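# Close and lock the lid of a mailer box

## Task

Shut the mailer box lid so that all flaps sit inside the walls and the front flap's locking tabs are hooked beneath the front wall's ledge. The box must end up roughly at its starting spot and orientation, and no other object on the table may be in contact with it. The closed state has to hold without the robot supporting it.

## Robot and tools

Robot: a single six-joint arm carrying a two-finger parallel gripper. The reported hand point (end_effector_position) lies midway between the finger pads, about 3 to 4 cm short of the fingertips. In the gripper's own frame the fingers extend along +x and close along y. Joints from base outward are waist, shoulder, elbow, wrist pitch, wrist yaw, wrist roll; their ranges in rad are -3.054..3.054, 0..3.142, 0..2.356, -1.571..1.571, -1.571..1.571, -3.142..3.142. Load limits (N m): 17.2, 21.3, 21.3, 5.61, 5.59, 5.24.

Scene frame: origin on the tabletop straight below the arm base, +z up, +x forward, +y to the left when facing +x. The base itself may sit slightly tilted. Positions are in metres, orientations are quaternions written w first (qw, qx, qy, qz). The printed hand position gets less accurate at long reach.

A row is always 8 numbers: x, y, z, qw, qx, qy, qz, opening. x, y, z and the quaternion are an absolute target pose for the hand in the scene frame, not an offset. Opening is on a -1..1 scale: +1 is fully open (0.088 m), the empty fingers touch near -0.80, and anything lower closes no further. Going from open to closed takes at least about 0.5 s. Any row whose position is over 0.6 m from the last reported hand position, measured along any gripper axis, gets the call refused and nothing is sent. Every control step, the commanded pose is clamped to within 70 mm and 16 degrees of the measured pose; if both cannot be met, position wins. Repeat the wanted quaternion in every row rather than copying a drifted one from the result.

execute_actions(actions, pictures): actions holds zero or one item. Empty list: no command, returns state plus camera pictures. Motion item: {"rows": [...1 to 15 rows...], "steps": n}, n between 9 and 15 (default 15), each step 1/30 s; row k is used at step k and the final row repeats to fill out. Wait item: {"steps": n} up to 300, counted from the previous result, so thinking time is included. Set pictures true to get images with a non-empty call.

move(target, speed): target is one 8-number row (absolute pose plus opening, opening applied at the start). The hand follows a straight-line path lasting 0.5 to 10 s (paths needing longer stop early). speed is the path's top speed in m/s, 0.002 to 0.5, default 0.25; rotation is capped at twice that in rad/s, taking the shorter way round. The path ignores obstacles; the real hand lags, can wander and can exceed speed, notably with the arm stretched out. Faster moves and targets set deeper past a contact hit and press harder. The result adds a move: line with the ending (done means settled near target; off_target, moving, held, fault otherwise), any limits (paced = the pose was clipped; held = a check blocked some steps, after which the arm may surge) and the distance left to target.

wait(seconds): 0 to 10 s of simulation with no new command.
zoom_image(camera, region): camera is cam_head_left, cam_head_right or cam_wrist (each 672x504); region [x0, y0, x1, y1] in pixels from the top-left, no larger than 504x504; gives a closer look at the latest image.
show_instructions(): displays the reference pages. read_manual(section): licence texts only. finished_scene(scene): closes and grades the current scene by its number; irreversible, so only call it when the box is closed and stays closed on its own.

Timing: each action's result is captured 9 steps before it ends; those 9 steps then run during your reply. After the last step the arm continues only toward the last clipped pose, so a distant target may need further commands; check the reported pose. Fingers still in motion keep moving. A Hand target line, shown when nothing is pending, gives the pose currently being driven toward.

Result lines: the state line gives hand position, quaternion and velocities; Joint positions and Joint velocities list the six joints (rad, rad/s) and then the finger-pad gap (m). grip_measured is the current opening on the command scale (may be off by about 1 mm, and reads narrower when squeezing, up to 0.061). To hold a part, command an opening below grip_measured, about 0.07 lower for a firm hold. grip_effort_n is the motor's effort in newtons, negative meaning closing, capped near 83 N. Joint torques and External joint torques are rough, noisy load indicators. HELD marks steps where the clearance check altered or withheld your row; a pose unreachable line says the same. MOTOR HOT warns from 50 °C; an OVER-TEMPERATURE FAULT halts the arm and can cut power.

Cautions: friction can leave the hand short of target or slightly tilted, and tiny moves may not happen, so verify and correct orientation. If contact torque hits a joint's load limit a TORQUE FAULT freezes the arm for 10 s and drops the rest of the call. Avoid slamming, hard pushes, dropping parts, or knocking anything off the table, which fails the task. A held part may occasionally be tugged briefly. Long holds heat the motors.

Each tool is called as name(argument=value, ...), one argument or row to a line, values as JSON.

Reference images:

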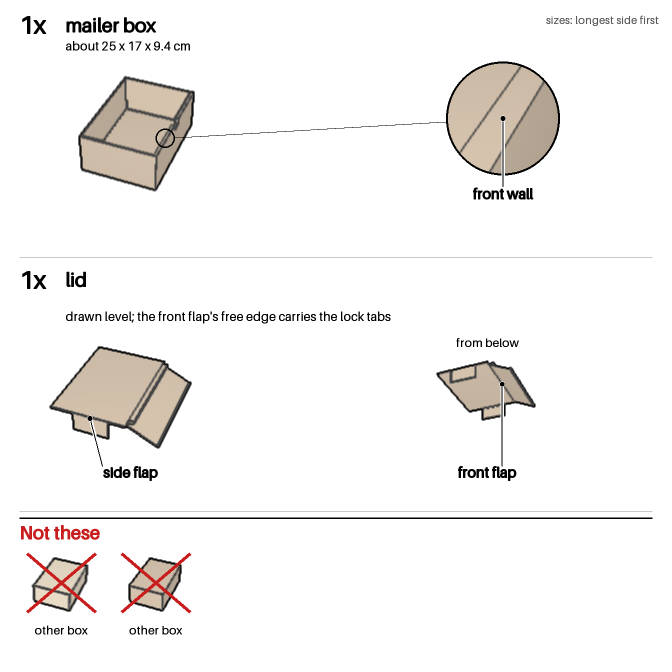

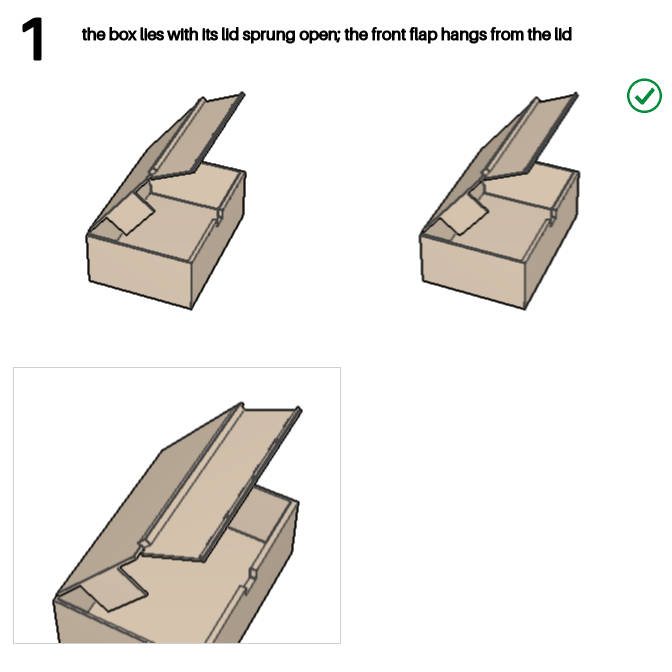

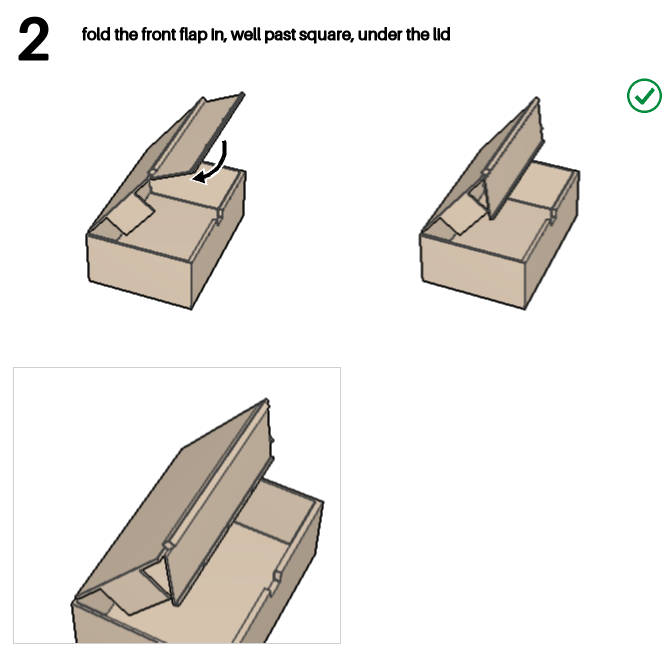

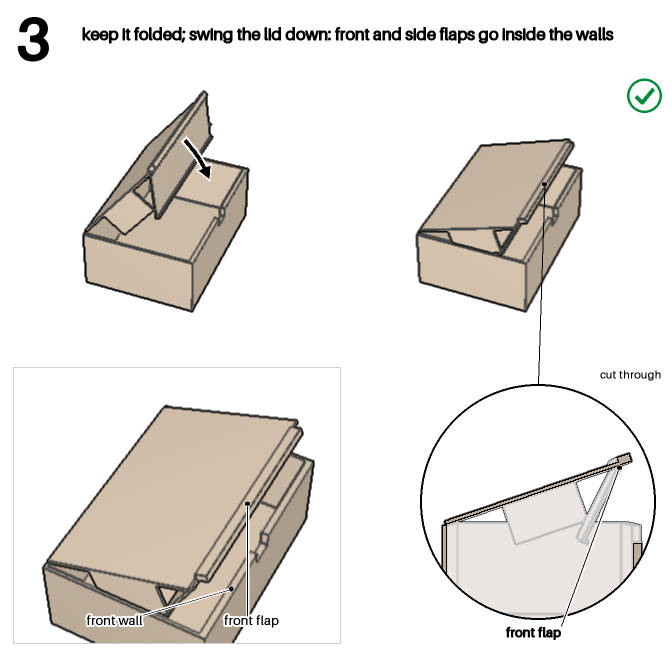

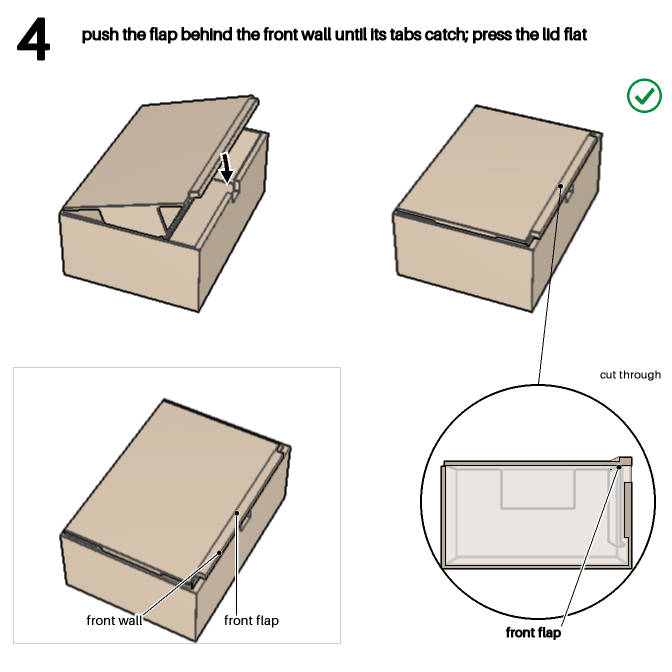

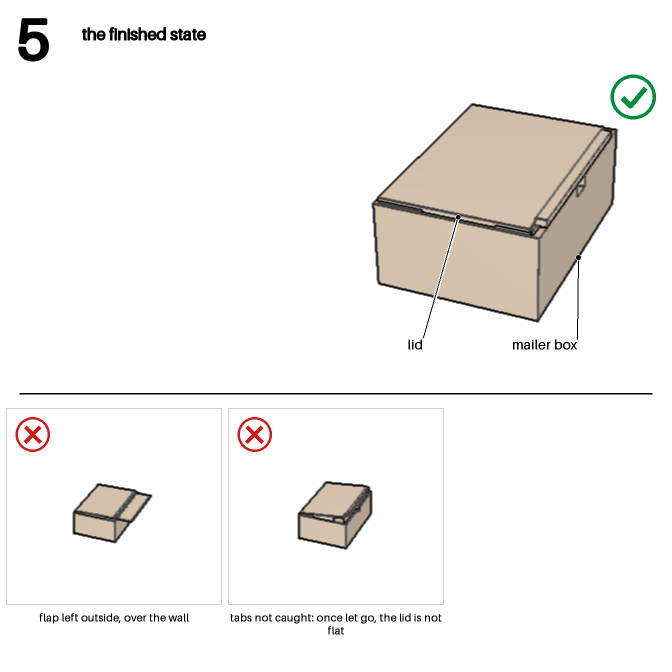

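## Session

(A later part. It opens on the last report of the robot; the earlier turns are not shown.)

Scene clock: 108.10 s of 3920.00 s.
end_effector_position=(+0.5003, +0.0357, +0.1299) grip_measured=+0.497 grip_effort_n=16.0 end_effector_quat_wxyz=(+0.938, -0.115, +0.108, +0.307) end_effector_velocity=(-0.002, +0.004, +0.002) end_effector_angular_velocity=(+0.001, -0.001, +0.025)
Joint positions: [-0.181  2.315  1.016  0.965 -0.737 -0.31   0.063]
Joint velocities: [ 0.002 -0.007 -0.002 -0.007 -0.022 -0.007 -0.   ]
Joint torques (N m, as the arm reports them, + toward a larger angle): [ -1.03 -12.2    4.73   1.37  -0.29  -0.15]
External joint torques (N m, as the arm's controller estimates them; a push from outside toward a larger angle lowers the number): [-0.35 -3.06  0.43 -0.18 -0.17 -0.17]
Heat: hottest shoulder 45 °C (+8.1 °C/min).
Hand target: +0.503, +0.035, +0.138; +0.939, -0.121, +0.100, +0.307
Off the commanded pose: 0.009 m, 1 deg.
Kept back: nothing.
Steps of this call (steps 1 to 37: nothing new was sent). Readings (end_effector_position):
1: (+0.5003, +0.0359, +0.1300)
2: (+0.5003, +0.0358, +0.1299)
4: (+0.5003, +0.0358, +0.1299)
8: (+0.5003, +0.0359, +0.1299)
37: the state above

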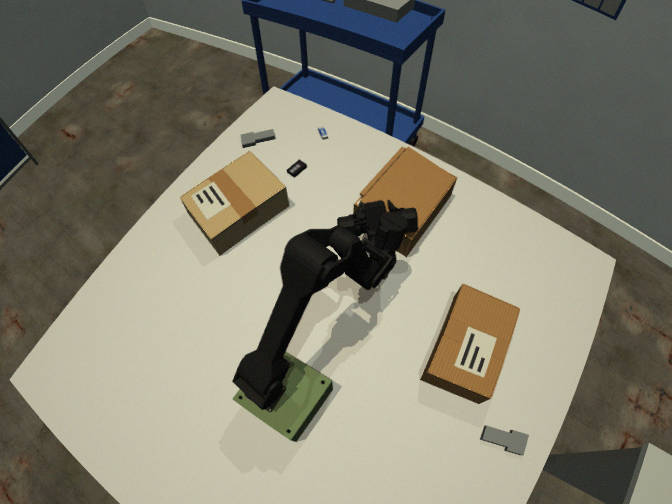

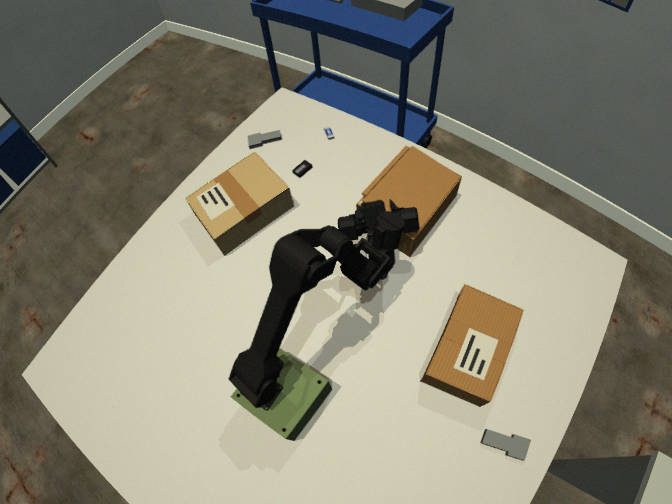

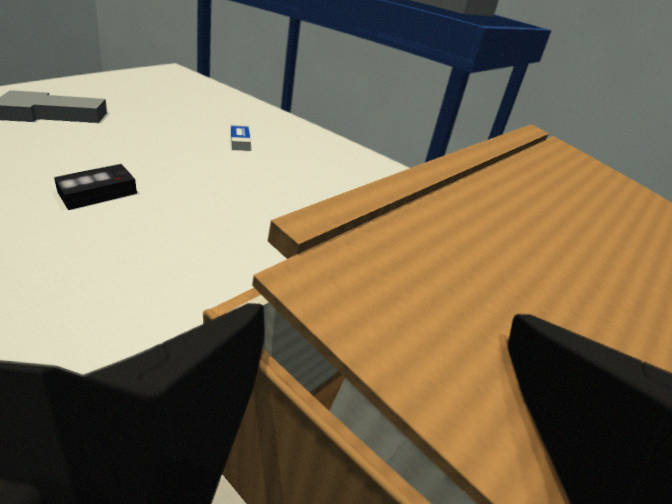

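move(
  target=[0.500,0.033,0.117,0.935,-0.125,0.125,0.307,0.5],
  speed=0.04,
)

Scene clock: 109.13 s of 3920.00 s.
end_effector_position=(+0.4996, +0.0352, +0.1245) grip_measured=+0.497 grip_effort_n=15.6 end_effector_quat_wxyz=(+0.936, -0.124, +0.118, +0.309) end_effector_velocity=(-0.002, +0.001, -0.001) end_effector_angular_velocity=(-0.007, +0.005, +0.023)
Joint positions: [-0.181  2.317  1.02   0.93  -0.735 -0.343  0.063]
Joint velocities: [-0.002 -0.002  0.002 -0.022 -0.022 -0.022 -0.001]
Joint torques (N m, as the arm reports them, + toward a larger angle): [-0.93 -8.47  4.85  1.19  0.05 -0.2 ]
External joint torques (N m, as the arm's controller estimates them; a push from outside toward a larger angle lowers the number): [-0.19  0.63  0.58 -0.35  0.18 -0.21]
Heat: hottest shoulder 45 °C (+8.1 °C/min).
Hand target: +0.500, +0.033, +0.117; +0.935, -0.125, +0.125, +0.307
Off the commanded pose: 0.008 m, 1 deg.
Kept back: nothing.
move: done

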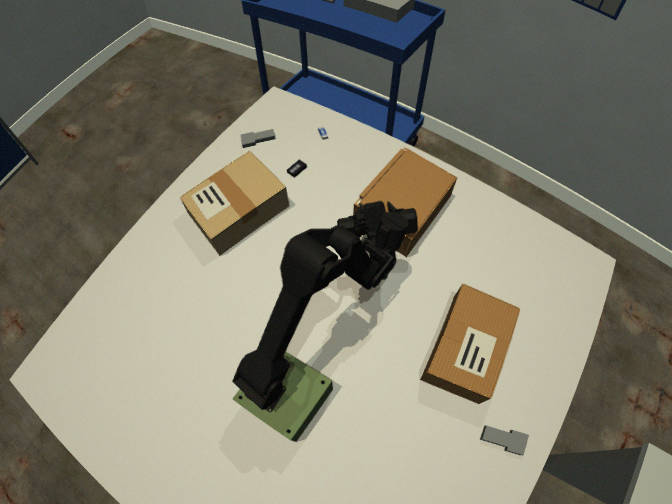

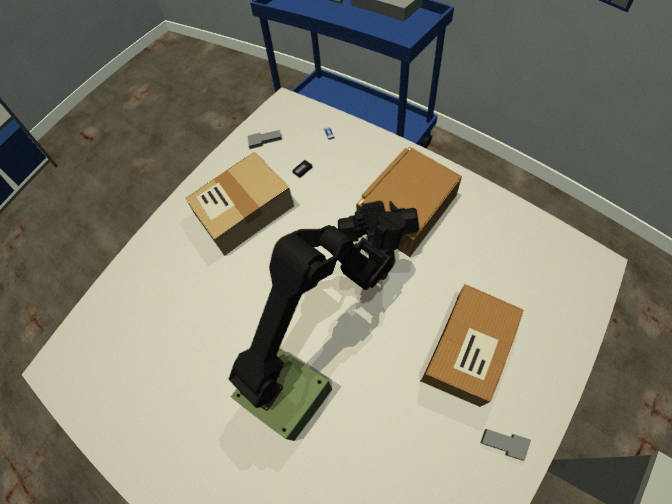

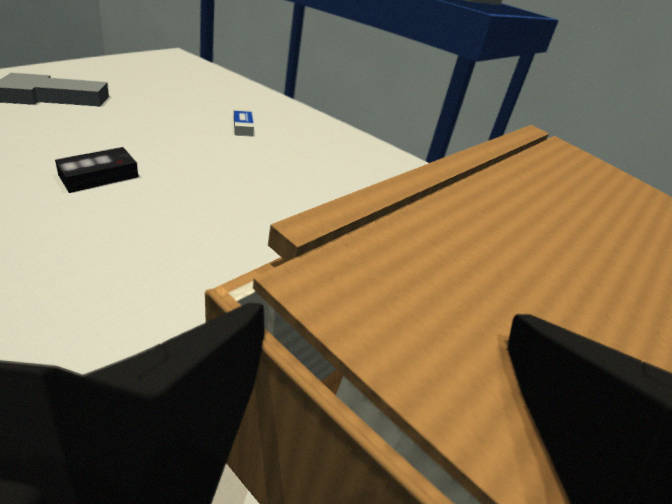

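execute_actions(
  actions=[
    {"rows":[[0.5,0.034,0.13,0.935,-0.12,0.125,0.307,0.5],[0.5,0.034,0.14,0.935,-0.11,0.13,0.3,0.5],[0.5,0.034,0.15,0.935,-0.1,0.14,0.29,0.5],[0.5,0.034,0.16,0.935,-0.09,0.16,0.27,0.3],[0.505,0.034,0.165,0.935,-0.08,0.2,0.25,0.1],[0.515,0.038,0.17,0.935,-0.07,0.23,0.22,-0.1],[0.525,0.042,0.17,0.935,-0.06,0.26,0.19,-0.3],[0.535,0.046,0.17,0.935,-0.05,0.29,0.16,-0.5],[0.545,0.05,0.17,0.93,-0.04,0.32,0.13,-0.7],[0.556,0.055,0.17,0.925,-0.03,0.35,0.1,-0.8],[0.567,0.06,0.17,0.922,-0.023,0.382,0.07,-0.8],[0.578,0.064,0.17,0.922,-0.023,0.382,0.056,-0.8]],"steps":12},
  ],
)

move(
  target=[0.595,0.068,0.135,0.922,-0.023,0.382,0.056,-0.8],
  speed=0.06,
)

Scene clock: 109.93 s of 3920.00 s.
end_effector_position=(+0.4992, +0.0348, +0.1256) grip_measured=+0.497 grip_effort_n=15.6 end_effector_quat_wxyz=(+0.936, -0.118, +0.127, +0.308) end_effector_velocity=(-0.003, -0.020, +0.039) end_effector_angular_velocity=(+0.166, +0.524, -0.328)
Joint positions: [-0.181  2.303  1.021  0.897 -0.731 -0.339  0.063]
Joint velocities: [ 0.007 -0.374 -0.012 -0.755  0.242  0.256 -0.   ]
Joint torques (N m, as the arm reports them, + toward a larger angle): [ -0.69 -13.22   3.65   1.39  -0.02   0.24]
External joint torques (N m, as the arm's controller estimates them; a push from outside toward a larger angle lowers the number): [ 0.09 -2.7  -1.01 -0.53  0.16  0.19]
Heat: hottest shoulder 45 °C (+8.0 °C/min).
Steps of this call (steps 1 to 21: nothing new was sent; steps 22 to 24: the first 3 steps of this action). Readings (end_effector_position):
22: (+0.4994, +0.0352, +0.1238)
23: (+0.4993, +0.0352, +0.1243)
24: the state above

Scene clock: 113.70 s of 3920.00 s.
end_effector_position=(+0.5956, +0.0677, +0.1426) grip_measured=-0.796 grip_effort_n=-17.4 end_effector_quat_wxyz=(+0.926, -0.023, +0.373, +0.057) end_effector_velocity=(+0.004, -0.002, +0.007) end_effector_angular_velocity=(+0.000, +0.002, -0.013)
Joint positions: [ 0.043  2.386  1.738 -0.125 -0.08   0.033  0.   ]
Joint velocities: [-0.002  0.002  0.037 -0.037  0.007  0.007  0.   ]
Joint torques (N m, as the arm reports them, + toward a larger angle): [ -0.77 -11.14   7.38   1.2    0.1    0.19]
External joint torques (N m, as the arm's controller estimates them; a push from outside toward a larger angle lowers the number): [ 0.14  0.83  0.81 -0.34  0.1   0.18]
Heat: hottest shoulder 46 °C (+8.0 °C/min).
Hand target: +0.596, +0.068, +0.134; +0.923, -0.021, +0.381, +0.055
Off your previous action's commanded pose: 0.047 m, 23 deg at its last step (step 9 of this call); orientation clipped at that step.
Off the commanded pose: 0.008 m, 1 deg.
Kept back: nothing.
move: done

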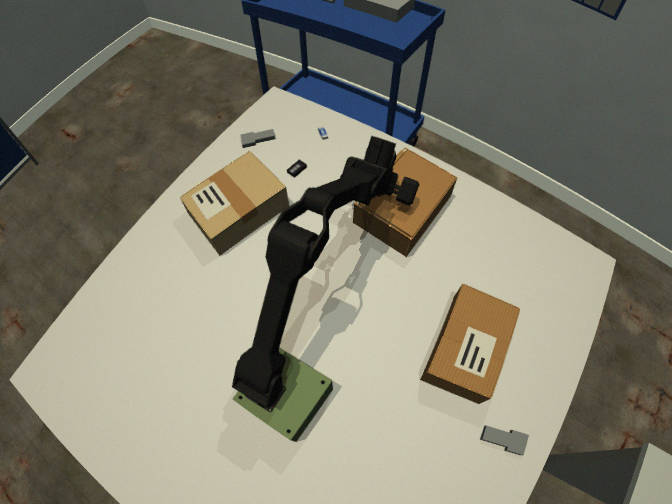

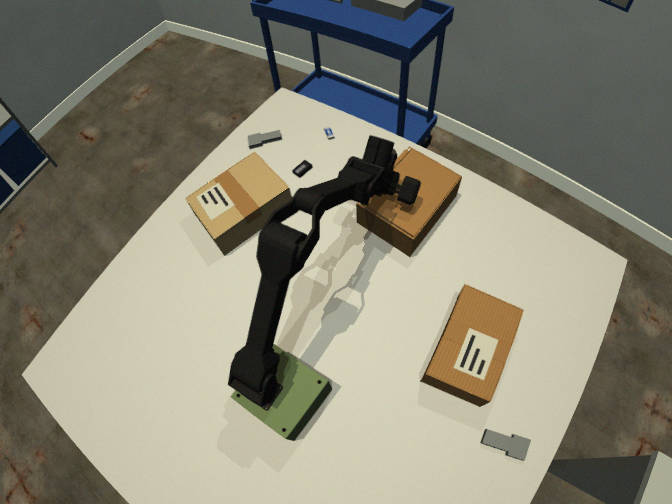

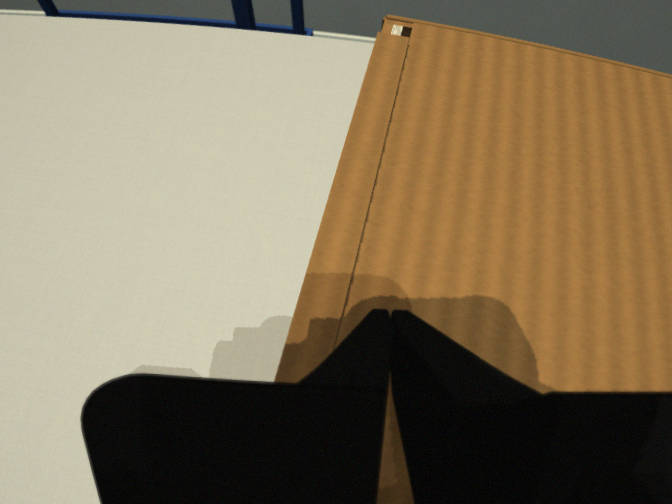

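move(
  target=[0.595,0.07,0.118,0.918,-0.023,0.392,0.056,-0.8],
  speed=0.03,
)

Scene clock: 115.03 s of 3920.00 s.
end_effector_position=(+0.5978, +0.0680, +0.1393) grip_measured=-0.796 grip_effort_n=-17.4 end_effector_quat_wxyz=(+0.925, -0.024, +0.374, +0.056) end_effector_velocity=(+0.000, +0.003, +0.000) end_effector_angular_velocity=(-0.011, +0.002, +0.023)
Joint positions: [ 0.044  2.401  1.752 -0.127 -0.076  0.033  0.   ]
Joint velocities: [ 0.002  0.002  0.007 -0.007 -0.007 -0.022  0.   ]
Joint torques (N m, as the arm reports them, + toward a larger angle): [-0.4  -9.44  6.02  1.33 -0.03  0.18]
External joint torques (N m, as the arm's controller estimates them; a push from outside toward a larger angle lowers the number): [ 0.47  2.32 -0.34 -0.15 -0.03  0.17]
Heat: hottest shoulder 46 °C (+8.1 °C/min).
Hand target: +0.594, +0.070, +0.118; +0.918, -0.023, +0.392, +0.056
Off the commanded pose: 0.022 m, 2 deg.
Kept back: nothing.
move: off_target

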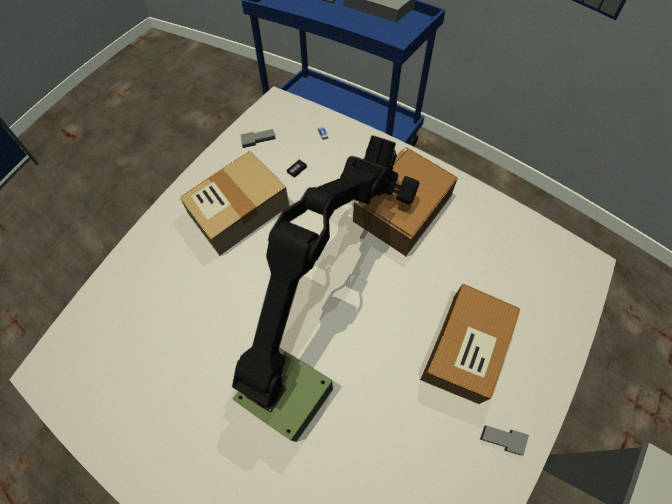

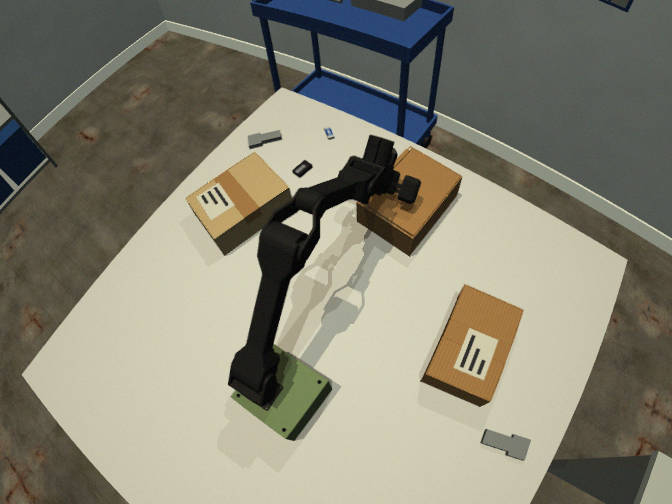

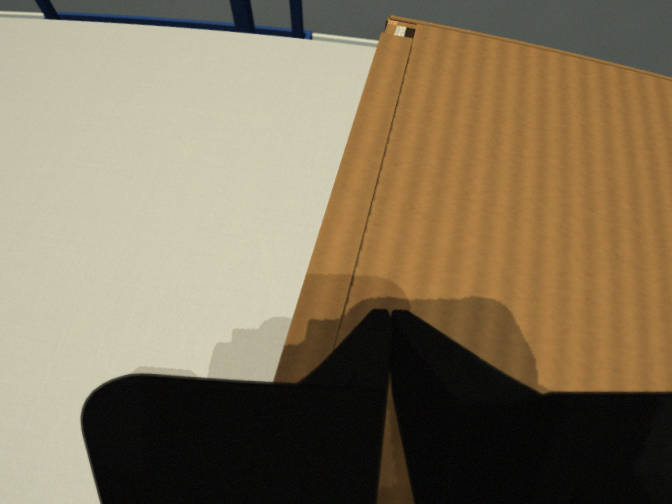

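move(
  target=[0.55,0.07,0.22,0.922,-0.023,0.382,0.056,-0.8],
  speed=0.15,
)

zoom_image(
  camera="cam_head_left",
  region=[330,130,480,270],
)

Scene clock: 116.63 s of 3920.00 s.
end_effector_position=(+0.5527, +0.0701, +0.2135) grip_measured=-0.796 grip_effort_n=-17.0 end_effector_quat_wxyz=(+0.921, -0.024, +0.386, +0.055) end_effector_velocity=(-0.004, -0.000, +0.002) end_effector_angular_velocity=(-0.001, +0.012, +0.007)
Joint positions: [ 0.045  2.141  1.638 -0.297 -0.076  0.033  0.   ]
Joint velocities: [-0.002 -0.012 -0.002 -0.022 -0.007 -0.007  0.   ]
Joint torques (N m, as the arm reports them, + toward a larger angle): [ -1.01 -14.26   5.45   1.26  -0.11  -0.01]
External joint torques (N m, as the arm's controller estimates them; a push from outside toward a larger angle lowers the number): [-0.15 -3.9  -1.02 -0.15 -0.12 -0.02]
Heat: hottest shoulder 46 °C (+7.0 °C/min).
Hand target: +0.550, +0.070, +0.220; +0.922, -0.023, +0.382, +0.056
Off the commanded pose: 0.007 m, 0 deg.
Kept back: nothing.
move: done

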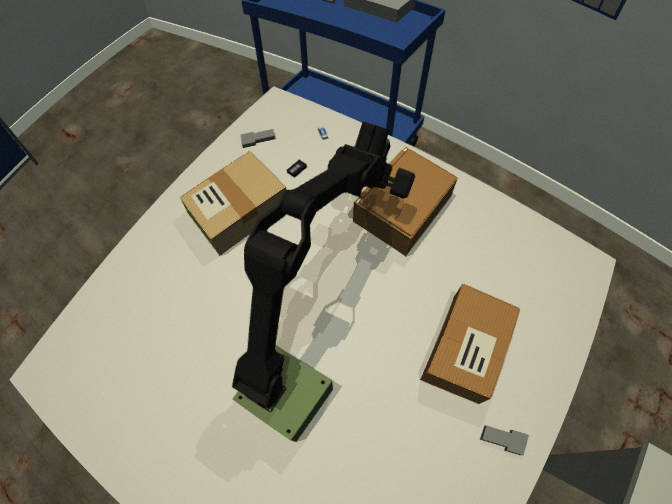

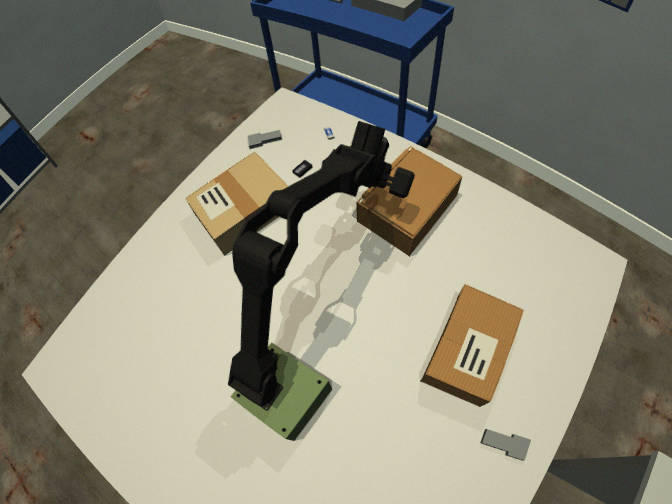

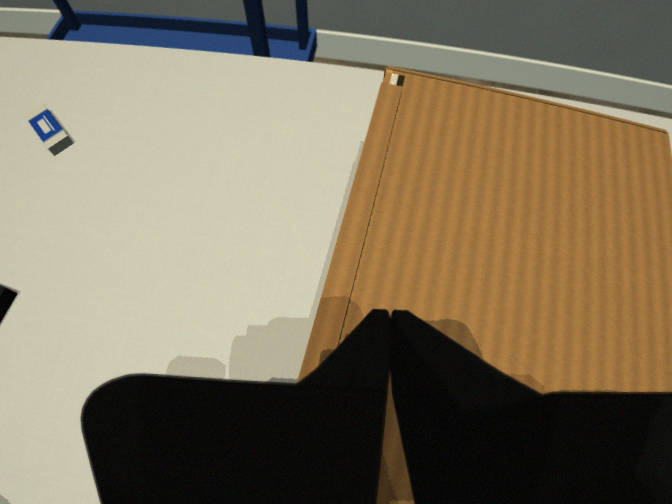

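Region (330, 130, 480, 270) of cam_head_left's 672x504 image, scaled by 3.360, with more detail than that image has; it fills the top 470 rows of this view, and the rest is white.

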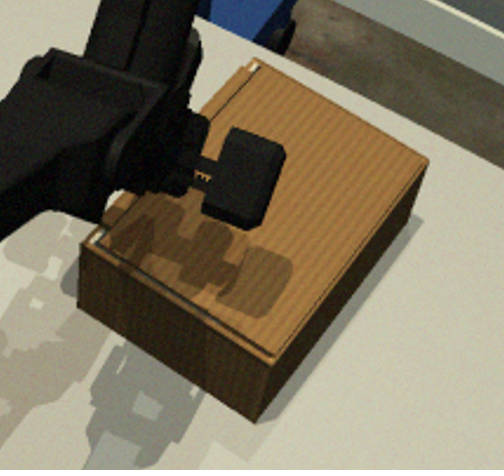

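move(
  target=[0.3,0.03,0.17,0.998,0,0.04,0.03,-0.8],
)

zoom_image(
  camera="cam_head_left",
  region=[330,130,480,270],
)

Scene clock: 118.90 s of 3920.00 s.
end_effector_position=(+0.3004, +0.0306, +0.1739) grip_measured=-0.796 grip_effort_n=-17.4 end_effector_quat_wxyz=(+0.995, -0.006, +0.094, +0.031) end_effector_velocity=(-0.003, -0.002, +0.000) end_effector_angular_velocity=(-0.008, -0.004, -0.008)
Joint positions: [0.045 1.795 0.024 1.572 0.013 0.076 0.   ]
Joint velocities: [-0.002  0.007 -0.012  0.022  0.007 -0.007  0.   ]
Joint torques (N m, as the arm reports them, + toward a larger angle): [-0.36 -3.4   1.61  2.14  0.15  0.19]
External joint torques (N m, as the arm's controller estimates them; a push from outside toward a larger angle lowers the number): [-0.01  0.26 -0.5   0.37  0.1   0.18]
Heat: hottest shoulder 46 °C (+7.0 °C/min).
Hand target: +0.299, +0.030, +0.172; +0.995, -0.003, +0.097, +0.028
Off the commanded pose: 0.004 m, 6 deg.
joint sent to its limit — the command would take joint 4 (wrist pitch) past its upper limit, so that joint was sent only as far as its limit.
Kept back: nothing.
move: off_target

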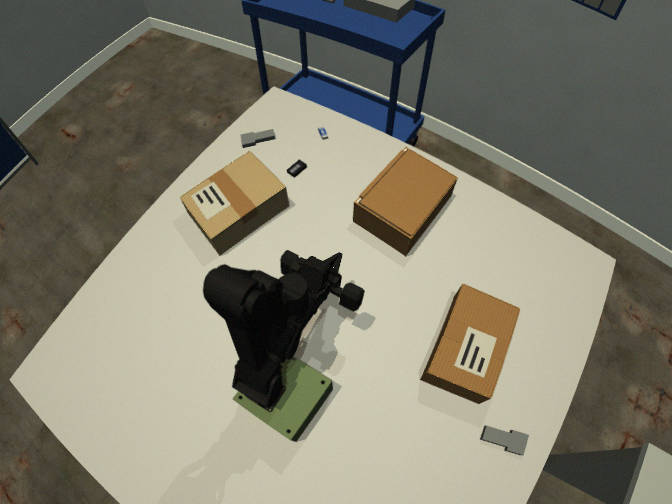

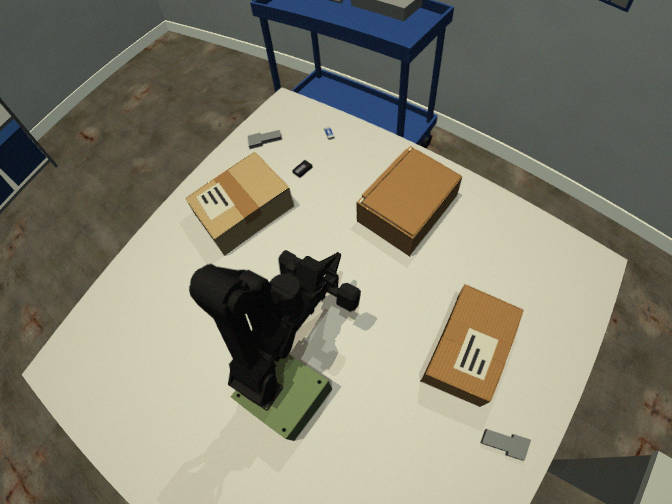

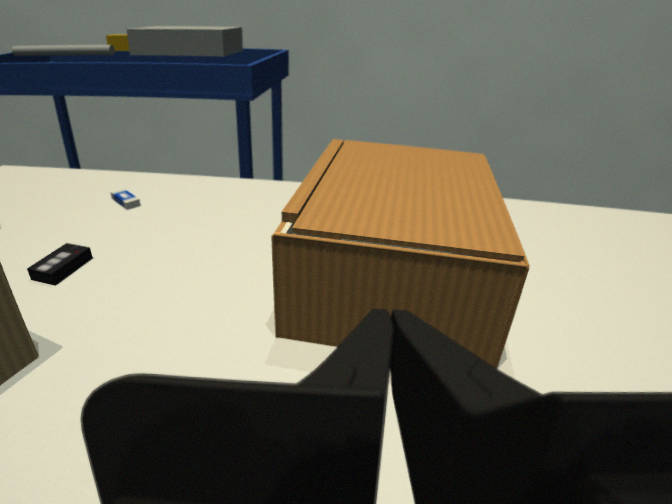

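Region (330, 130, 480, 270) of cam_head_left's 672x504 image, scaled by 3.360, with more detail than that image has; it fills the top 470 rows of this view, and the rest is white.

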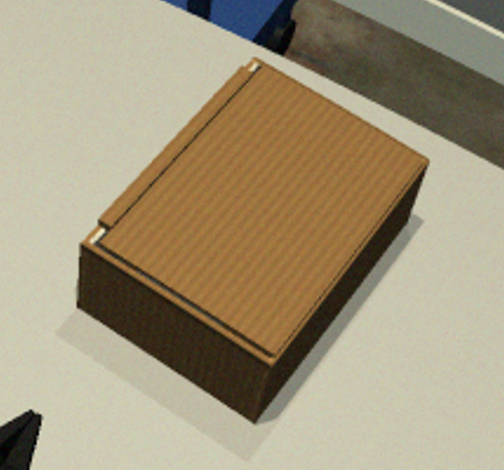

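zoom_image(
  camera="cam_wrist",
  region=[260,120,540,310],
)

Region (260, 120, 540, 310) of cam_wrist's 672x504 image, scaled by 1.800, with more detail than that image has; it fills the top 342 rows of this view, and the rest is white.

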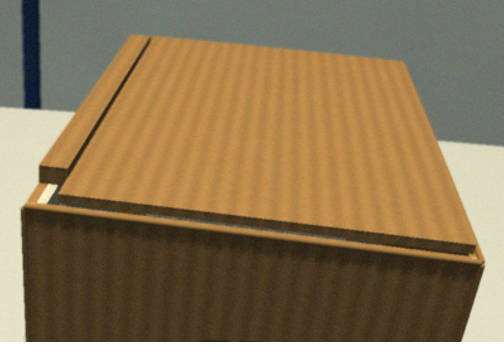

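finished_scene(
  scene=1,
)

The scene is finished: the task was done.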